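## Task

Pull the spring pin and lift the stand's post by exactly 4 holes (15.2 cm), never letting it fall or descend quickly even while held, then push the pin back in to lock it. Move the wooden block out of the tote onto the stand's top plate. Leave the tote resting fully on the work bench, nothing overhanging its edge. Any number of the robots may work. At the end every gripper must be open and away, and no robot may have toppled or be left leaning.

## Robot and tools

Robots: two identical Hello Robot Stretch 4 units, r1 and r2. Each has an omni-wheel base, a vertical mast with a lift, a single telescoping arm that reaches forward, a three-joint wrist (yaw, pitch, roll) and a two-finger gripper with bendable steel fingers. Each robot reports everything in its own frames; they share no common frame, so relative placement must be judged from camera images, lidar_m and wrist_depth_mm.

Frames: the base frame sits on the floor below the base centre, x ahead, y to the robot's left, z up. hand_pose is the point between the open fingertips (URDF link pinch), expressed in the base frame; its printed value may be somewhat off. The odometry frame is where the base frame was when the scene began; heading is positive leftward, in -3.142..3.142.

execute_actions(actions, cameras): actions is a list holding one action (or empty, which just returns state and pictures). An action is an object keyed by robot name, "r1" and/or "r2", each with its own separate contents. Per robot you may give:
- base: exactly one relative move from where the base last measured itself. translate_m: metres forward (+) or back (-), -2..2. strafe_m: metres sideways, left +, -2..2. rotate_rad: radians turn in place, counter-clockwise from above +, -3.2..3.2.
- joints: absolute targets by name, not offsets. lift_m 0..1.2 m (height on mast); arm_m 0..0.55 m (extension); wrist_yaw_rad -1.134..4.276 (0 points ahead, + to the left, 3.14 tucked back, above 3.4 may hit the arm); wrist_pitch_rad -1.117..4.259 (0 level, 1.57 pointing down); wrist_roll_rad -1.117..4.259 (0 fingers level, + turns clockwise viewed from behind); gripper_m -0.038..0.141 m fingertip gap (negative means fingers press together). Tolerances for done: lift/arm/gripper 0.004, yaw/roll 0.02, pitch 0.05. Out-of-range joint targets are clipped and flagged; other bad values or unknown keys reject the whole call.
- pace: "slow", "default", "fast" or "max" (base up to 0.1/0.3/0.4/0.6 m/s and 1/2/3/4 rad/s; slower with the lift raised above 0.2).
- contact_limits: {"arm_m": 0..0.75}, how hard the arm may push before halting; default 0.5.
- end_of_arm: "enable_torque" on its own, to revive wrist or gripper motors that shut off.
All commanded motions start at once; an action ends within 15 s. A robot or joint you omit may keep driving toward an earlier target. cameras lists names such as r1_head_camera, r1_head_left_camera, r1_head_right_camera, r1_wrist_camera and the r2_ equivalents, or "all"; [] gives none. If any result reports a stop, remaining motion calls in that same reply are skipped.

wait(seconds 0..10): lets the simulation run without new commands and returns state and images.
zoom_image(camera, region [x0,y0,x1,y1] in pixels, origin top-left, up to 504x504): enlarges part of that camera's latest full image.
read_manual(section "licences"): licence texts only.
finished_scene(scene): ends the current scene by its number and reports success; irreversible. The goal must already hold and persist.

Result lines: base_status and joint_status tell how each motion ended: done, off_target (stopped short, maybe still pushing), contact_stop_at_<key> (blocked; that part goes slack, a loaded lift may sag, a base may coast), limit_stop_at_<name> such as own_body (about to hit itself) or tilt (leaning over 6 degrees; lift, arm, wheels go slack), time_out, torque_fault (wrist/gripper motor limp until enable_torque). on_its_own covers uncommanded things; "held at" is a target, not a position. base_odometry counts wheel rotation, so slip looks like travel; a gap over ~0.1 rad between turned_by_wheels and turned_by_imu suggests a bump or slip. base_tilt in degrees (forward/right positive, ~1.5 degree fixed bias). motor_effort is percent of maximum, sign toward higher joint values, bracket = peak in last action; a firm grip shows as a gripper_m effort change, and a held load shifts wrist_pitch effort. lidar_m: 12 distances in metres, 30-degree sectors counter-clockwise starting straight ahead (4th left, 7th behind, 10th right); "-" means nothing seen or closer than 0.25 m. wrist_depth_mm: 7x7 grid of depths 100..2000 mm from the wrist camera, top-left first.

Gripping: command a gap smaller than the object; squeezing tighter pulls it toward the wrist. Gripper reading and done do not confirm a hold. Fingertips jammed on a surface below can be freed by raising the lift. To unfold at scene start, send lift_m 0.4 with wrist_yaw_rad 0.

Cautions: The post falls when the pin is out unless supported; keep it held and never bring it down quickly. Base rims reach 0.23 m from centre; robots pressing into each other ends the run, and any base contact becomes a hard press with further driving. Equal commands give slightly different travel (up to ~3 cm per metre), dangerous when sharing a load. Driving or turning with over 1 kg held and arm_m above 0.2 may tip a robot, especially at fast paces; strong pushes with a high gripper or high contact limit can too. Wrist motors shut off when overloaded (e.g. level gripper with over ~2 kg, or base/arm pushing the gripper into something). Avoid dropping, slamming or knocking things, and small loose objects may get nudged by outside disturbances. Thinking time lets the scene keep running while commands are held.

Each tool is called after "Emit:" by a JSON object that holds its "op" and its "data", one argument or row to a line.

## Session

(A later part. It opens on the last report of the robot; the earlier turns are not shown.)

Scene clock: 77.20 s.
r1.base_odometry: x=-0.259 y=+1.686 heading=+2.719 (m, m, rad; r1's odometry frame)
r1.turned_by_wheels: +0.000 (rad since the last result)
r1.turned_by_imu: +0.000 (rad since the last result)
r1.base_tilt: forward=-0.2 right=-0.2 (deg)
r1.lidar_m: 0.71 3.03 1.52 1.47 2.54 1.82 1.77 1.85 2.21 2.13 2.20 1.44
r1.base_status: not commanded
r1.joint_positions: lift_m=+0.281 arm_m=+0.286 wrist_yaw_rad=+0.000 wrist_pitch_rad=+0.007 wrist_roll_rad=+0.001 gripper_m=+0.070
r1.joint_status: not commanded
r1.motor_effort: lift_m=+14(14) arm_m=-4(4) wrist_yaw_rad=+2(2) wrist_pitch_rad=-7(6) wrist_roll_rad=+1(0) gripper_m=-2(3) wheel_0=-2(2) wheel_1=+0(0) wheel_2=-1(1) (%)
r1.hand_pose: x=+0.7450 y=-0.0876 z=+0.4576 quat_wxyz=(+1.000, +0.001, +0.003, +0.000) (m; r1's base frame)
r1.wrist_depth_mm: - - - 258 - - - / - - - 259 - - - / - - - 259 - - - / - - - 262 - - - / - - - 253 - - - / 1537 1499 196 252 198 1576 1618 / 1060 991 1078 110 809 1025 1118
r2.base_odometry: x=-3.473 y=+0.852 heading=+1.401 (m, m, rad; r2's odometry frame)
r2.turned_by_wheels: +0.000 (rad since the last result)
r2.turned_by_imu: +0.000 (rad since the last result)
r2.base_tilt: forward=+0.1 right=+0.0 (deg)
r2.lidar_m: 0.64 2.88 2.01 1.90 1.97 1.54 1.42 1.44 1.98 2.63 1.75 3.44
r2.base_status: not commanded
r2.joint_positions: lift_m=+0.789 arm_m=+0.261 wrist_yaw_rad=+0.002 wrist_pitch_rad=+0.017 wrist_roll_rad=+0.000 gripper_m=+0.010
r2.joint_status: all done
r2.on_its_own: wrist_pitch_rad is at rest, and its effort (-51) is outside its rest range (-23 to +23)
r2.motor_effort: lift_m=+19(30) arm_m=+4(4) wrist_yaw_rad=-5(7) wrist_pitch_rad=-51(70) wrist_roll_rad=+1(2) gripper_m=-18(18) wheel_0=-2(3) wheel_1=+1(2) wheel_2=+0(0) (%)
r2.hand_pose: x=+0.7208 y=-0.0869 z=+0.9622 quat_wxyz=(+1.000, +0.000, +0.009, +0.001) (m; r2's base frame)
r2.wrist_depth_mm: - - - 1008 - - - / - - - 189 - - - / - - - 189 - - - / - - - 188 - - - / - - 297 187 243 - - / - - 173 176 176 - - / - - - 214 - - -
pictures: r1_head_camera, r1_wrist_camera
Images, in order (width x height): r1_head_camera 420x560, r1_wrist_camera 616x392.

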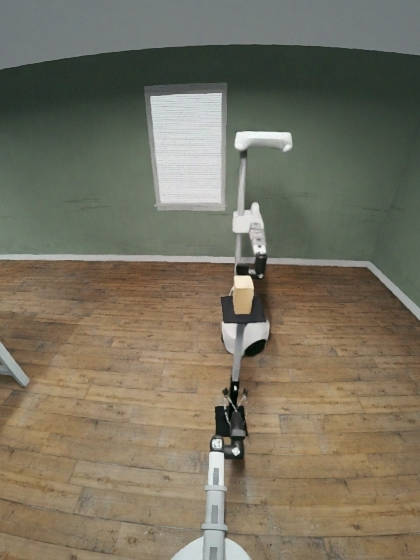

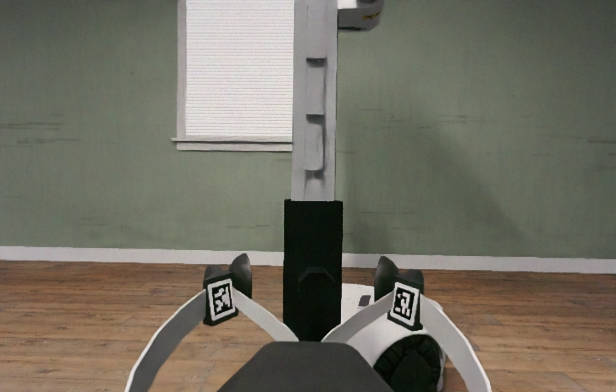

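Friction. Pull the pin again, set height, release.

Emit:
{"op": "execute_actions", "data": {
  "actions": [
    {"r1":{"joints":{"gripper_m":-0.02}}}
  ],
  "cameras": []
}}

Emit:
{"op": "execute_actions", "data": {
  "actions": [
    {"r2":{"joints":{"lift_m":0.795},"pace":"slow"}}
  ],
  "cameras": []
}}

Emit:
{"op": "execute_actions", "data": {
  "actions": [
    {"r1":{"joints":{"gripper_m":0.07}}}
  ],
  "cameras": ["r1_wrist_camera","r1_head_camera"]
}}

Emit:
{"op": "zoom_image", "data": {
  "camera": "r1_head_camera",
  "region": [190,350,280,440]
}}

Scene clock: 79.10 s.
r1.base_odometry: x=-0.259 y=+1.686 heading=+2.720 (m, m, rad; r1's odometry frame)
r1.turned_by_wheels: +0.000 (rad since the last result)
r1.turned_by_imu: +0.000 (rad since the last result)
r1.base_tilt: forward=-0.3 right=-0.2 (deg)
r1.lidar_m: 0.69 3.06 1.51 1.49 2.50 1.83 1.73 1.83 2.23 2.12 2.21 1.44
r1.base_status: not commanded
r1.joint_positions: lift_m=+0.281 arm_m=+0.286 wrist_yaw_rad=+0.003 wrist_pitch_rad=+0.007 wrist_roll_rad=+0.001 gripper_m=-0.019
r1.joint_status: all done
r1.motor_effort: lift_m=+14(14) arm_m=-4(4) wrist_yaw_rad=-7(7) wrist_pitch_rad=-8(9) wrist_roll_rad=+1(1) gripper_m=-22(25) wheel_0=-4(4) wheel_1=-2(2) wheel_2=+3(4) (%)
r1.hand_pose: x=+0.7453 y=-0.0867 z=+0.4574 quat_wxyz=(+1.000, +0.001, +0.004, +0.001) (m; r1's base frame)
r1.wrist_depth_mm: - - - 258 - - - / - - - 257 - - - / - - - 258 - - - / - - - 259 - - - / - - - 252 - - - / 1464 1537 183 211 183 1618 1576 / 1060 946 1060 110 809 960 1098
r2.base_odometry: x=-3.473 y=+0.852 heading=+1.401 (m, m, rad; r2's odometry frame)
r2.turned_by_wheels: +0.000 (rad since the last result)
r2.turned_by_imu: +0.000 (rad since the last result)
r2.base_tilt: forward=+0.0 right=+0.0 (deg)
r2.lidar_m: 0.63 2.84 2.03 1.90 1.98 1.53 1.40 1.44 1.99 2.67 1.76 3.45
r2.base_status: not commanded
r2.joint_positions: lift_m=+0.789 arm_m=+0.261 wrist_yaw_rad=+0.001 wrist_pitch_rad=+0.017 wrist_roll_rad=+0.000 gripper_m=+0.010
r2.joint_status: not commanded
r2.on_its_own: wrist_pitch_rad is at rest, and its effort (-51) is outside its rest range (-23 to +23)
r2.motor_effort: lift_m=+19(18) arm_m=+4(4) wrist_yaw_rad=-4(5) wrist_pitch_rad=-51(51) wrist_roll_rad=+1(1) gripper_m=-16(18) wheel_0=-3(2) wheel_1=+2(1) wheel_2=+0(0) (%)
r2.hand_pose: x=+0.7208 y=-0.0871 z=+0.9622 quat_wxyz=(+1.000, +0.000, +0.009, +0.001) (m; r2's base frame)
r2.wrist_depth_mm: - - - 1008 - - - / - - - 189 - - - / - - - 189 - - - / - - - 188 - - - / - - 297 188 243 - - / - - 173 176 176 - - / - - - 214 - - -
pictures: none
No camera images: the call's "cameras" was empty. Leave "cameras" out to get every camera's image.

Scene clock: 79.73 s.
r1.base_odometry: x=-0.259 y=+1.686 heading=+2.720 (m, m, rad; r1's odometry frame)
r1.turned_by_wheels: +0.000 (rad since the last result)
r1.turned_by_imu: +0.000 (rad since the last result)
r1.base_tilt: forward=-0.1 right=-0.2 (deg)
r1.lidar_m: 0.69 3.07 1.52 1.48 2.52 1.84 1.76 1.85 2.22 2.12 2.21 1.41
r1.base_status: not commanded
r1.joint_positions: lift_m=+0.281 arm_m=+0.286 wrist_yaw_rad=+0.003 wrist_pitch_rad=+0.007 wrist_roll_rad=+0.001 gripper_m=-0.019
r1.joint_status: not commanded
r1.motor_effort: lift_m=+14(14) arm_m=-4(4) wrist_yaw_rad=-7(7) wrist_pitch_rad=-9(9) wrist_roll_rad=+1(1) gripper_m=-23(24) wheel_0=-4(4) wheel_1=-1(1) wheel_2=+3(3) (%)
r1.hand_pose: x=+0.7453 y=-0.0867 z=+0.4574 quat_wxyz=(+1.000, +0.001, +0.004, +0.001) (m; r1's base frame)
r1.wrist_depth_mm: - - - 257 - - - / - - - 258 - - - / - - - 259 - - - / - - - 258 - - - / - - - 251 - - - / 1499 1537 183 211 183 1618 1618 / 1060 946 1060 110 809 976 1098
r2.base_odometry: x=-3.473 y=+0.852 heading=+1.401 (m, m, rad; r2's odometry frame)
r2.turned_by_wheels: +0.000 (rad since the last result)
r2.turned_by_imu: +0.000 (rad since the last result)
r2.base_tilt: forward=+0.0 right=-0.1 (deg)
r2.lidar_m: 0.66 2.88 2.02 1.90 1.95 1.53 1.43 1.44 1.97 2.65 1.74 3.47
r2.base_status: not commanded
r2.joint_positions: lift_m=+0.794 arm_m=+0.261 wrist_yaw_rad=+0.001 wrist_pitch_rad=+0.017 wrist_roll_rad=+0.000 gripper_m=+0.010
r2.joint_status: all done
r2.on_its_own: wrist_pitch_rad is at rest, and its effort (-50) is outside its rest range (-23 to +23)
r2.motor_effort: lift_m=+28(28) arm_m=+4(4) wrist_yaw_rad=-4(4) wrist_pitch_rad=-50(54) wrist_roll_rad=+1(1) gripper_m=-18(18) wheel_0=-2(3) wheel_1=+1(2) wheel_2=+0(0) (%)
r2.hand_pose: x=+0.7208 y=-0.0871 z=+0.9675 quat_wxyz=(+1.000, +0.000, +0.009, +0.001) (m; r2's base frame)
r2.wrist_depth_mm: - - - 1008 - - - / - - - 189 - - - / - - - 189 - - - / - - - 188 - - - / - - 297 187 243 - - / - - 174 176 176 - - / - - - 214 - - -
pictures: none
No camera images: the call's "cameras" was empty. Leave "cameras" out to get every camera's image.

Scene clock: 81.37 s.
r1.base_odometry: x=-0.259 y=+1.686 heading=+2.719 (m, m, rad; r1's odometry frame)
r1.turned_by_wheels: +0.000 (rad since the last result)
r1.turned_by_imu: +0.000 (rad since the last result)
r1.base_tilt: forward=-0.2 right=-0.2 (deg)
r1.lidar_m: 0.71 3.07 1.50 1.46 2.51 1.84 1.75 1.83 2.22 2.09 2.22 1.40
r1.base_status: not commanded
r1.joint_positions: lift_m=+0.281 arm_m=+0.286 wrist_yaw_rad=+0.000 wrist_pitch_rad=+0.007 wrist_roll_rad=+0.001 gripper_m=+0.070
r1.joint_status: all done
r1.motor_effort: lift_m=+14(14) arm_m=-4(4) wrist_yaw_rad=+2(11) wrist_pitch_rad=-6(8) wrist_roll_rad=+1(1) gripper_m=-3(25) wheel_0=-2(4) wheel_1=+0(1) wheel_2=-1(3) (%)
r1.hand_pose: x=+0.7450 y=-0.0876 z=+0.4576 quat_wxyz=(+1.000, +0.001, +0.003, +0.000) (m; r1's base frame)
r1.wrist_depth_mm: - - - 258 - - - / - - - 259 - - - / - - - 259 - - - / - - - 260 - - - / - - - 253 - - - / 1499 1537 196 253 198 1576 1618 / 1060 1008 1060 110 798 1025 1078
r2.base_odometry: x=-3.473 y=+0.852 heading=+1.401 (m, m, rad; r2's odometry frame)
r2.turned_by_wheels: +0.000 (rad since the last result)
r2.turned_by_imu: +0.000 (rad since the last result)
r2.base_tilt: forward=+0.1 right=+0.0 (deg)
r2.lidar_m: 0.64 2.85 2.00 1.90 1.99 1.53 1.42 1.44 1.97 2.66 1.75 3.45
r2.base_status: not commanded
r2.joint_positions: lift_m=+0.794 arm_m=+0.261 wrist_yaw_rad=+0.001 wrist_pitch_rad=+0.017 wrist_roll_rad=+0.000 gripper_m=+0.010
r2.joint_status: not commanded
r2.on_its_own: wrist_pitch_rad is at rest, and its effort (-50) is outside its rest range (-23 to +23)
r2.motor_effort: lift_m=+29(28) arm_m=+4(4) wrist_yaw_rad=-4(5) wrist_pitch_rad=-50(50) wrist_roll_rad=+2(1) gripper_m=-19(19) wheel_0=-2(3) wheel_1=+2(2) wheel_2=+0(0) (%)
r2.hand_pose: x=+0.7208 y=-0.0870 z=+0.9675 quat_wxyz=(+1.000, +0.000, +0.009, +0.001) (m; r2's base frame)
r2.wrist_depth_mm: - - - 1008 - - - / - - - 190 - - - / - - - 189 - - - / - - - 188 - - - / - - 297 187 243 - - / - - 173 177 176 - - / - - - 214 - - -
pictures: r1_head_camera, r1_wrist_camera
Images, in order (width x height): r1_head_camera 420x560, r1_wrist_camera 616x392.

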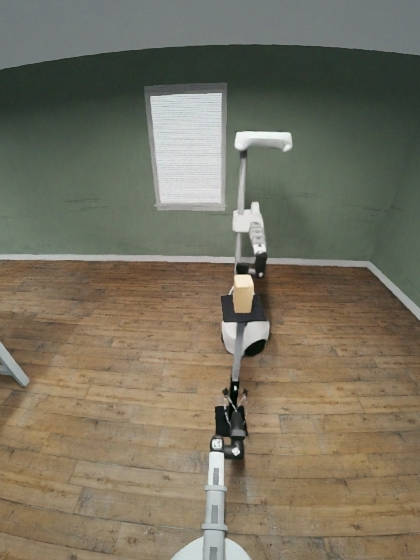

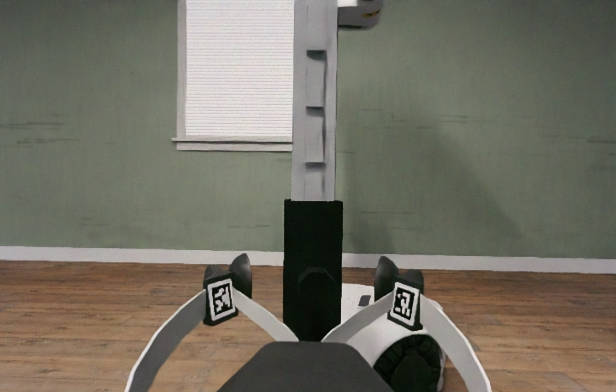

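Region (190, 350, 280, 440) of r1_head_camera's 420x560 image, scaled by 5.600, with more detail than that image has.

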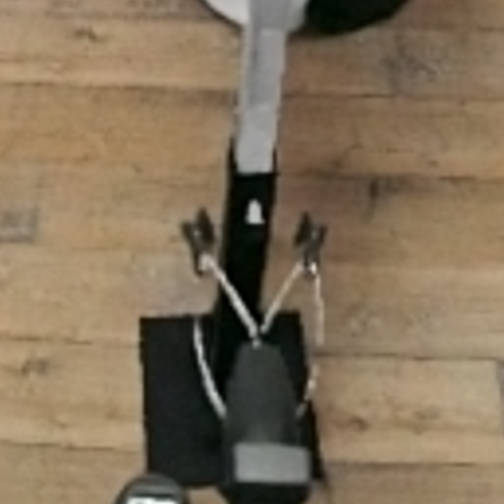

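Emit:
{"op": "execute_actions", "data": {
  "actions": [
    {"r2":{"joints":{"lift_m":0.802},"pace":"slow"}}
  ],
  "cameras": ["r1_wrist_camera","r1_head_camera"]
}}

Emit:
{"op": "zoom_image", "data": {
  "camera": "r1_head_camera",
  "region": [190,350,280,440]
}}

Scene clock: 82.20 s.
r1.base_odometry: x=-0.259 y=+1.686 heading=+2.719 (m, m, rad; r1's odometry frame)
r1.turned_by_wheels: +0.000 (rad since the last result)
r1.turned_by_imu: +0.000 (rad since the last result)
r1.base_tilt: forward=-0.2 right=-0.2 (deg)
r1.lidar_m: 0.68 3.06 1.53 1.48 2.50 1.84 1.76 1.85 2.19 2.11 2.21 1.45
r1.base_status: not commanded
r1.joint_positions: lift_m=+0.281 arm_m=+0.286 wrist_yaw_rad=+0.000 wrist_pitch_rad=+0.007 wrist_roll_rad=+0.001 gripper_m=+0.070
r1.joint_status: not commanded
r1.motor_effort: lift_m=+14(14) arm_m=-4(4) wrist_yaw_rad=+2(2) wrist_pitch_rad=-7(6) wrist_roll_rad=+1(0) gripper_m=-3(3) wheel_0=-2(2) wheel_1=+0(0) wheel_2=-1(1) (%)
r1.hand_pose: x=+0.7450 y=-0.0876 z=+0.4576 quat_wxyz=(+1.000, +0.001, +0.003, +0.000) (m; r1's base frame)
r1.wrist_depth_mm: - - - 258 - - - / - - - 258 - - - / - - - 259 - - - / - - - 262 - - - / - - - 253 - - - / 1499 1499 195 252 198 1618 1661 / 1060 1008 1060 110 798 1025 1098
r2.base_odometry: x=-3.473 y=+0.852 heading=+1.401 (m, m, rad; r2's odometry frame)
r2.turned_by_wheels: +0.000 (rad since the last result)
r2.turned_by_imu: +0.000 (rad since the last result)
r2.base_tilt: forward=+0.1 right=+0.1 (deg)
r2.lidar_m: 0.63 2.82 1.99 1.90 1.96 1.54 1.41 1.45 1.97 2.63 1.75 3.47
r2.base_status: not commanded
r2.joint_positions: lift_m=+0.801 arm_m=+0.261 wrist_yaw_rad=+0.002 wrist_pitch_rad=+0.026 wrist_roll_rad=+0.000 gripper_m=+0.010
r2.joint_status: all done
r2.on_its_own: wrist_pitch_rad is at rest, and its effort (-74) is outside its rest range (-23 to +23)
r2.motor_effort: lift_m=+32(32) arm_m=+4(4) wrist_yaw_rad=-6(5) wrist_pitch_rad=-74(75) wrist_roll_rad=+1(1) gripper_m=-19(17) wheel_0=-3(2) wheel_1=+1(1) wheel_2=+0(0) (%)
r2.hand_pose: x=+0.7207 y=-0.0869 z=+0.9718 quat_wxyz=(+1.000, +0.000, +0.013, +0.001) (m; r2's base frame)
r2.wrist_depth_mm: - - - 1025 - - - / - - - 188 - - - / - - - 187 - - - / - - - 187 - - - / - - 294 187 245 - - / - - 160 181 176 - - / - - - 215 - - -
pictures: r1_head_camera, r1_wrist_camera
Images, in order (width x height): r1_head_camera 420x560, r1_wrist_camera 616x392.

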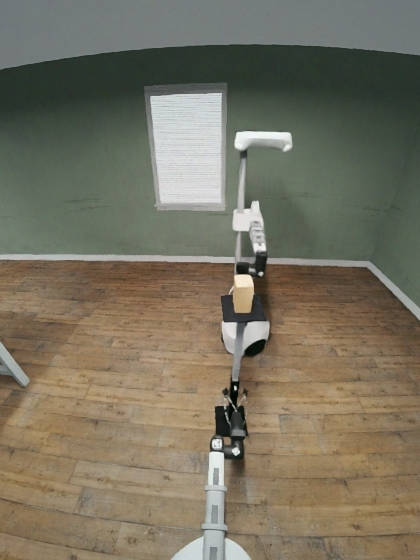

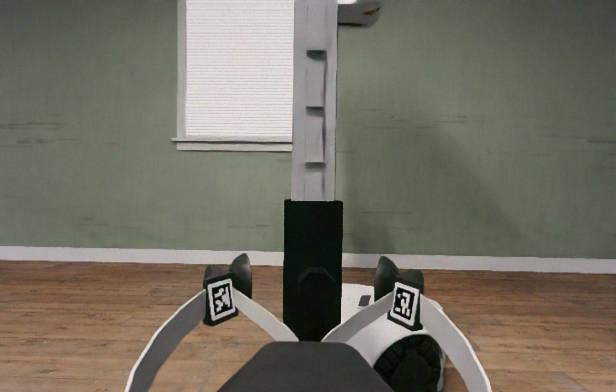

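Region (190, 350, 280, 440) of r1_head_camera's 420x560 image, scaled by 5.600, with more detail than that image has.

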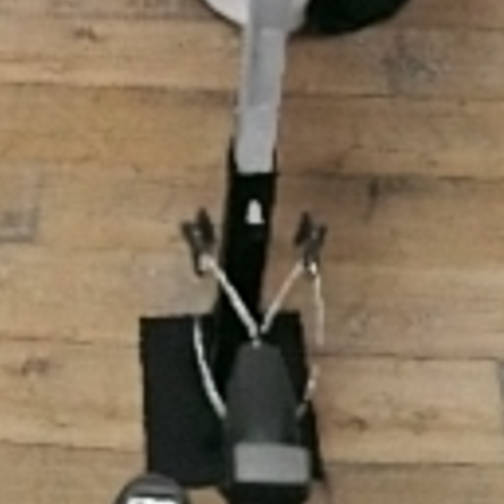

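Stuck by friction; use pull/release at 0.798.

Emit:
{"op": "execute_actions", "data": {
  "actions": [
    {"r1":{"joints":{"gripper_m":-0.02}},"r2":{"joints":{"lift_m":0.797},"pace":"slow"}}
  ],
  "cameras": []
}}

Emit:
{"op": "execute_actions", "data": {
  "actions": [
    {"r1":{"joints":{"gripper_m":0.07}}}
  ],
  "cameras": ["r1_wrist_camera","r1_head_camera"]
}}

Emit:
{"op": "zoom_image", "data": {
  "camera": "r1_head_camera",
  "region": [190,350,280,440]
}}

Scene clock: 84.00 s.
r1.base_odometry: x=-0.259 y=+1.686 heading=+2.720 (m, m, rad; r1's odometry frame)
r1.turned_by_wheels: +0.000 (rad since the last result)
r1.turned_by_imu: +0.000 (rad since the last result)
r1.base_tilt: forward=-0.1 right=-0.2 (deg)
r1.lidar_m: 0.68 3.07 1.51 1.46 2.52 1.85 1.76 1.85 2.21 2.12 2.21 1.42
r1.base_status: not commanded
r1.joint_positions: lift_m=+0.281 arm_m=+0.286 wrist_yaw_rad=+0.003 wrist_pitch_rad=+0.007 wrist_roll_rad=+0.001 gripper_m=-0.019
r1.joint_status: all done
r1.motor_effort: lift_m=+14(14) arm_m=-4(4) wrist_yaw_rad=-7(7) wrist_pitch_rad=-9(9) wrist_roll_rad=+0(0) gripper_m=-26(26) wheel_0=-4(4) wheel_1=-2(2) wheel_2=+4(3) (%)
r1.hand_pose: x=+0.7453 y=-0.0867 z=+0.4574 quat_wxyz=(+1.000, +0.001, +0.004, +0.001) (m; r1's base frame)
r1.wrist_depth_mm: - - - 259 - - - / - - - 258 - - - / - - - 260 - - - / - - - 260 - - - / - - - 253 - - - / 1537 1537 184 212 183 1576 1618 / 1060 946 1060 110 798 976 1118
r2.base_odometry: x=-3.473 y=+0.852 heading=+1.401 (m, m, rad; r2's odometry frame)
r2.turned_by_wheels: +0.000 (rad since the last result)
r2.turned_by_imu: +0.000 (rad since the last result)
r2.base_tilt: forward=+0.1 right=+0.0 (deg)
r2.lidar_m: 0.65 2.86 2.00 1.89 1.98 1.54 1.42 1.46 1.98 2.67 1.74 3.41
r2.base_status: not commanded
r2.joint_positions: lift_m=+0.797 arm_m=+0.261 wrist_yaw_rad=+0.001 wrist_pitch_rad=+0.018 wrist_roll_rad=+0.000 gripper_m=+0.010
r2.joint_status: all done
r2.on_its_own: wrist_pitch_rad is at rest, and its effort (-51) is outside its rest range (-23 to +23)
r2.motor_effort: lift_m=+20(30) arm_m=+4(4) wrist_yaw_rad=-4(5) wrist_pitch_rad=-51(74) wrist_roll_rad=+1(0) gripper_m=-18(17) wheel_0=-3(2) wheel_1=+2(2) wheel_2=+0(0) (%)
r2.hand_pose: x=+0.7208 y=-0.0871 z=+0.9700 quat_wxyz=(+1.000, +0.000, +0.009, +0.001) (m; r2's base frame)
r2.wrist_depth_mm: - - - 1008 - - - / - - - 189 - - - / - - - 189 - - - / - - - 188 - - - / - - 296 187 244 - - / - - 174 176 176 - - / - - - 214 - - -
pictures: none
No camera images: the call's "cameras" was empty. Leave "cameras" out to get every camera's image.

Scene clock: 85.63 s.
r1.base_odometry: x=-0.259 y=+1.686 heading=+2.719 (m, m, rad; r1's odometry frame)
r1.turned_by_wheels: +0.000 (rad since the last result)
r1.turned_by_imu: +0.000 (rad since the last result)
r1.base_tilt: forward=-0.2 right=-0.2 (deg)
r1.lidar_m: 0.69 3.04 1.52 1.46 2.50 1.84 1.76 1.85 2.21 2.11 2.19 1.43
r1.base_status: not commanded
r1.joint_positions: lift_m=+0.281 arm_m=+0.286 wrist_yaw_rad=+0.000 wrist_pitch_rad=+0.007 wrist_roll_rad=+0.001 gripper_m=+0.070
r1.joint_status: all done
r1.motor_effort: lift_m=+14(14) arm_m=-4(4) wrist_yaw_rad=+2(9) wrist_pitch_rad=-7(9) wrist_roll_rad=+1(2) gripper_m=-4(23) wheel_0=-3(4) wheel_1=+0(2) wheel_2=+0(4) (%)
r1.hand_pose: x=+0.7450 y=-0.0876 z=+0.4576 quat_wxyz=(+1.000, +0.001, +0.003, +0.000) (m; r1's base frame)
r1.wrist_depth_mm: - - - 258 - - - / - - - 258 - - - / - - - 260 - - - / - - - 260 - - - / - - - 253 - - - / 1499 1537 196 253 197 1618 1661 / 1060 1008 1078 110 809 1025 1098
r2.base_odometry: x=-3.473 y=+0.852 heading=+1.401 (m, m, rad; r2's odometry frame)
r2.turned_by_wheels: +0.000 (rad since the last result)
r2.turned_by_imu: +0.000 (rad since the last result)
r2.base_tilt: forward=+0.1 right=+0.1 (deg)
r2.lidar_m: 0.65 2.86 2.01 1.90 1.97 1.52 1.41 1.42 1.94 2.67 1.74 3.46
r2.base_status: not commanded
r2.joint_positions: lift_m=+0.797 arm_m=+0.261 wrist_yaw_rad=+0.001 wrist_pitch_rad=+0.018 wrist_roll_rad=+0.000 gripper_m=+0.010
r2.joint_status: not commanded
r2.on_its_own: wrist_pitch_rad is at rest, and its effort (-52) is outside its rest range (-23 to +23)
r2.motor_effort: lift_m=+20(20) arm_m=+4(4) wrist_yaw_rad=-5(4) wrist_pitch_rad=-52(52) wrist_roll_rad=+2(0) gripper_m=-16(20) wheel_0=-3(2) wheel_1=+2(2) wheel_2=+0(0) (%)
r2.hand_pose: x=+0.7208 y=-0.0871 z=+0.9700 quat_wxyz=(+1.000, +0.000, +0.009, +0.001) (m; r2's base frame)
r2.wrist_depth_mm: - - - 1008 - - - / - - - 189 - - - / - - - 189 - - - / - - - 188 - - - / - - 297 187 244 - - / - - 173 176 176 - - / - - - 214 - - -
pictures: r1_head_camera, r1_wrist_camera
Images, in order (width x height): r1_head_camera 420x560, r1_wrist_camera 616x392.

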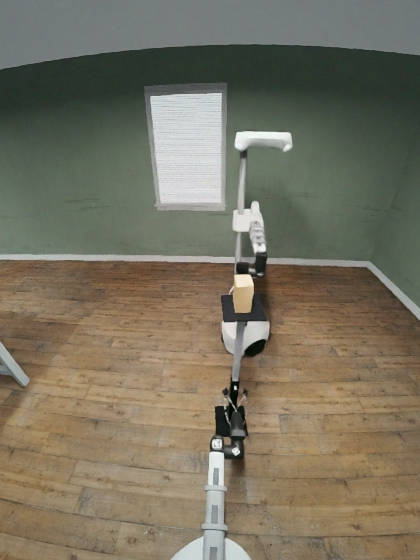

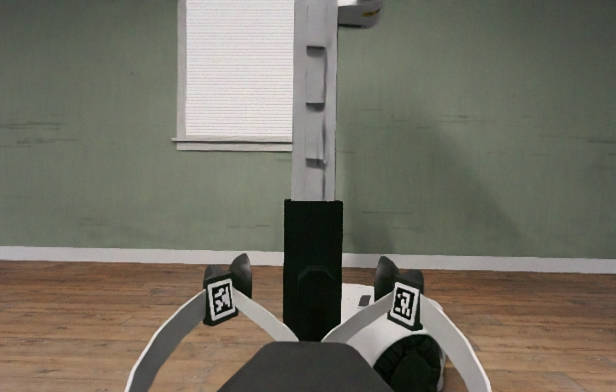

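Region (190, 350, 280, 440) of r1_head_camera's 420x560 image, scaled by 5.600, with more detail than that image has.

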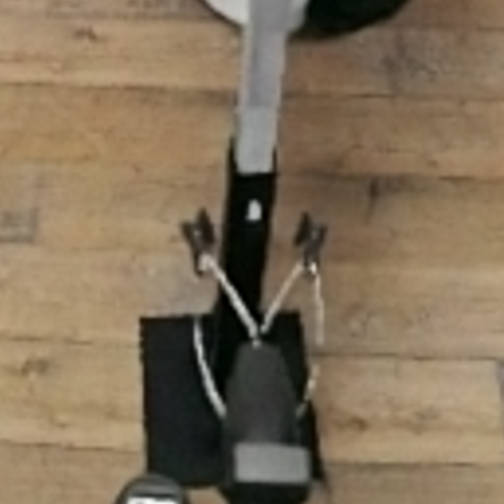

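Locked.

Emit:
{"op": "execute_actions", "data": {
  "actions": [
    {"r1":{"joints":{"arm_m":0.05}},"r2":{"joints":{"lift_m":0.78,"gripper_m":0.08},"pace":"slow"}}
  ],
  "cameras": ["r2_wrist_camera"]
}}

Emit:
{"op": "execute_actions", "data": {
  "actions": [
    {"r2":{"joints":{"arm_m":0.01,"lift_m":0.76}}}
  ],
  "cameras": ["r2_wrist_camera","r1_head_left_camera"]
}}

Emit:
{"op": "finished_scene", "data": {
  "scene": 1
}}

Scene clock: 88.63 s.
r1.base_odometry: x=-0.259 y=+1.686 heading=+2.719 (m, m, rad; r1's odometry frame)
r1.turned_by_wheels: +0.000 (rad since the last result)
r1.turned_by_imu: -0.001 (rad since the last result)
r1.base_tilt: forward=-0.2 right=-0.2 (deg)
r1.lidar_m: 0.70 3.08 1.49 1.47 2.50 1.85 1.76 1.83 2.23 2.11 2.22 1.42
r1.base_status: not commanded
r1.joint_positions: lift_m=+0.281 arm_m=+0.051 wrist_yaw_rad=+0.000 wrist_pitch_rad=+0.007 wrist_roll_rad=+0.001 gripper_m=+0.070
r1.joint_status: all done
r1.motor_effort: lift_m=+14(14) arm_m=-6(7) wrist_yaw_rad=+1(2) wrist_pitch_rad=-8(8) wrist_roll_rad=+1(1) gripper_m=-1(5) wheel_0=-2(3) wheel_1=-1(0) wheel_2=+0(0) (%)
r1.hand_pose: x=+0.5105 y=-0.0874 z=+0.4575 quat_wxyz=(+1.000, +0.001, +0.004, +0.000) (m; r1's base frame)
r1.wrist_depth_mm: - - - 1255 - - - / - - - - - - - / - - - - - - - / - - - - - - - / - - - - - - - / 1499 1537 196 1042 198 1618 1618 / 1042 991 1060 110 1025 1042 1118
r2.base_odometry: x=-3.473 y=+0.852 heading=+1.401 (m, m, rad; r2's odometry frame)
r2.turned_by_wheels: +0.000 (rad since the last result)
r2.turned_by_imu: +0.000 (rad since the last result)
r2.base_tilt: forward=+0.1 right=-0.1 (deg)
r2.lidar_m: 0.65 2.87 2.01 1.89 1.96 1.55 1.39 1.45 1.96 2.65 1.77 3.44
r2.base_status: not commanded
r2.joint_positions: lift_m=+0.780 arm_m=+0.261 wrist_yaw_rad=+0.000 wrist_pitch_rad=+0.002 wrist_roll_rad=+0.000 gripper_m=+0.080
r2.joint_status: all done
r2.motor_effort: lift_m=+14(19) arm_m=+4(4) wrist_yaw_rad=+0(4) wrist_pitch_rad=-6(51) wrist_roll_rad=+1(1) gripper_m=-3(18) wheel_0=-3(2) wheel_1=+2(2) wheel_2=+0(0) (%)
r2.hand_pose: x=+0.7207 y=-0.0875 z=+0.9581 quat_wxyz=(+1.000, +0.000, +0.001, +0.000) (m; r2's base frame)
r2.wrist_depth_mm: - - - 960 - - - / - - - 193 - - - / - - - 191 - - - / - - - 190 - - - / - - 253 188 200 - - / - - 193 218 195 - - / - - - 153 - - -
pictures: r2_wrist_camera
Images, in order (width x height): r2_wrist_camera 616x392.

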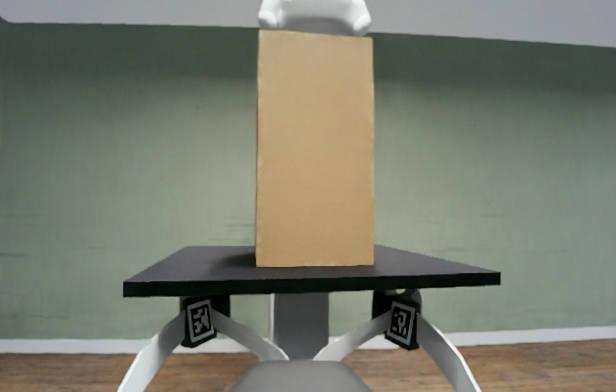

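Scene clock: 90.50 s.
r1.base_odometry: x=-0.259 y=+1.686 heading=+2.719 (m, m, rad; r1's odometry frame)
r1.turned_by_wheels: +0.000 (rad since the last result)
r1.turned_by_imu: +0.000 (rad since the last result)
r1.base_tilt: forward=-0.2 right=-0.3 (deg)
r1.lidar_m: 0.69 3.08 1.51 1.49 2.52 1.84 1.77 1.84 2.22 2.13 2.20 1.43
r1.base_status: not commanded
r1.joint_positions: lift_m=+0.281 arm_m=+0.051 wrist_yaw_rad=+0.000 wrist_pitch_rad=+0.007 wrist_roll_rad=+0.001 gripper_m=+0.070
r1.joint_status: not commanded
r1.motor_effort: lift_m=+14(14) arm_m=-6(6) wrist_yaw_rad=+1(1) wrist_pitch_rad=-8(8) wrist_roll_rad=+1(1) gripper_m=-5(3) wheel_0=-3(3) wheel_1=-1(0) wheel_2=+0(0) (%)
r1.hand_pose: x=+0.5105 y=-0.0874 z=+0.4575 quat_wxyz=(+1.000, +0.001, +0.004, +0.000) (m; r1's base frame)
r1.wrist_depth_mm: - - - 1229 - - - / - - - - - - - / - - - - - - - / - - - - - - - / - - - - - - - / 1537 1576 196 1025 198 1576 1576 / 1042 991 1042 110 1042 1025 1098
r2.base_odometry: x=-3.473 y=+0.852 heading=+1.401 (m, m, rad; r2's odometry frame)
r2.turned_by_wheels: +0.000 (rad since the last result)
r2.turned_by_imu: +0.000 (rad since the last result)
r2.base_tilt: forward=+0.0 right=-0.1 (deg)
r2.lidar_m: 0.60 2.86 2.02 1.90 1.99 1.52 1.38 1.45 1.95 2.70 1.74 0.69
r2.base_status: not commanded
r2.joint_positions: lift_m=+0.760 arm_m=+0.011 wrist_yaw_rad=+0.000 wrist_pitch_rad=+0.003 wrist_roll_rad=+0.000 gripper_m=+0.080
r2.joint_status: all done
r2.motor_effort: lift_m=+15(13) arm_m=-8(9) wrist_yaw_rad=+0(0) wrist_pitch_rad=-8(7) wrist_roll_rad=+1(1) gripper_m=-3(1) wheel_0=-2(2) wheel_1=+2(1) wheel_2=+0(0) (%)
r2.hand_pose: x=+0.4708 y=-0.0874 z=+0.9378 quat_wxyz=(+1.000, +0.000, +0.001, +0.000) (m; r2's base frame)
r2.wrist_depth_mm: - - - - - - - / - - - - - - - / - - - - - - - / - - - 442 - - - / - - - - - - - / - - 214 1366 220 - - / - - - 153 - - -
pictures: r1_head_left_camera, r2_wrist_camera
Images, in order (width x height): r1_head_left_camera 420x672, r2_wrist_camera 616x392.

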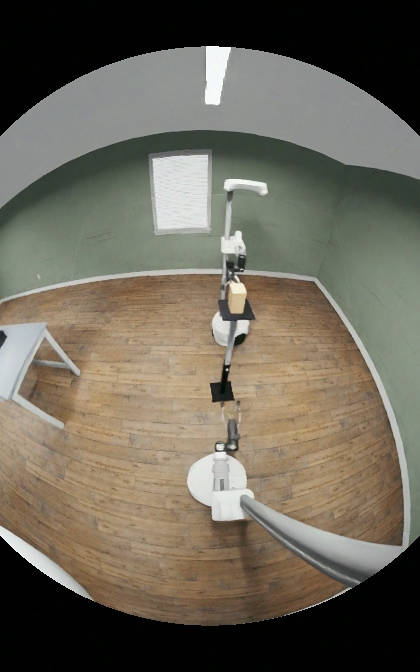

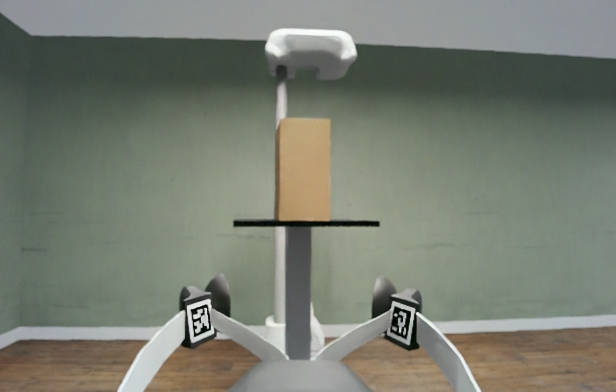

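The scene is finished: the task was done.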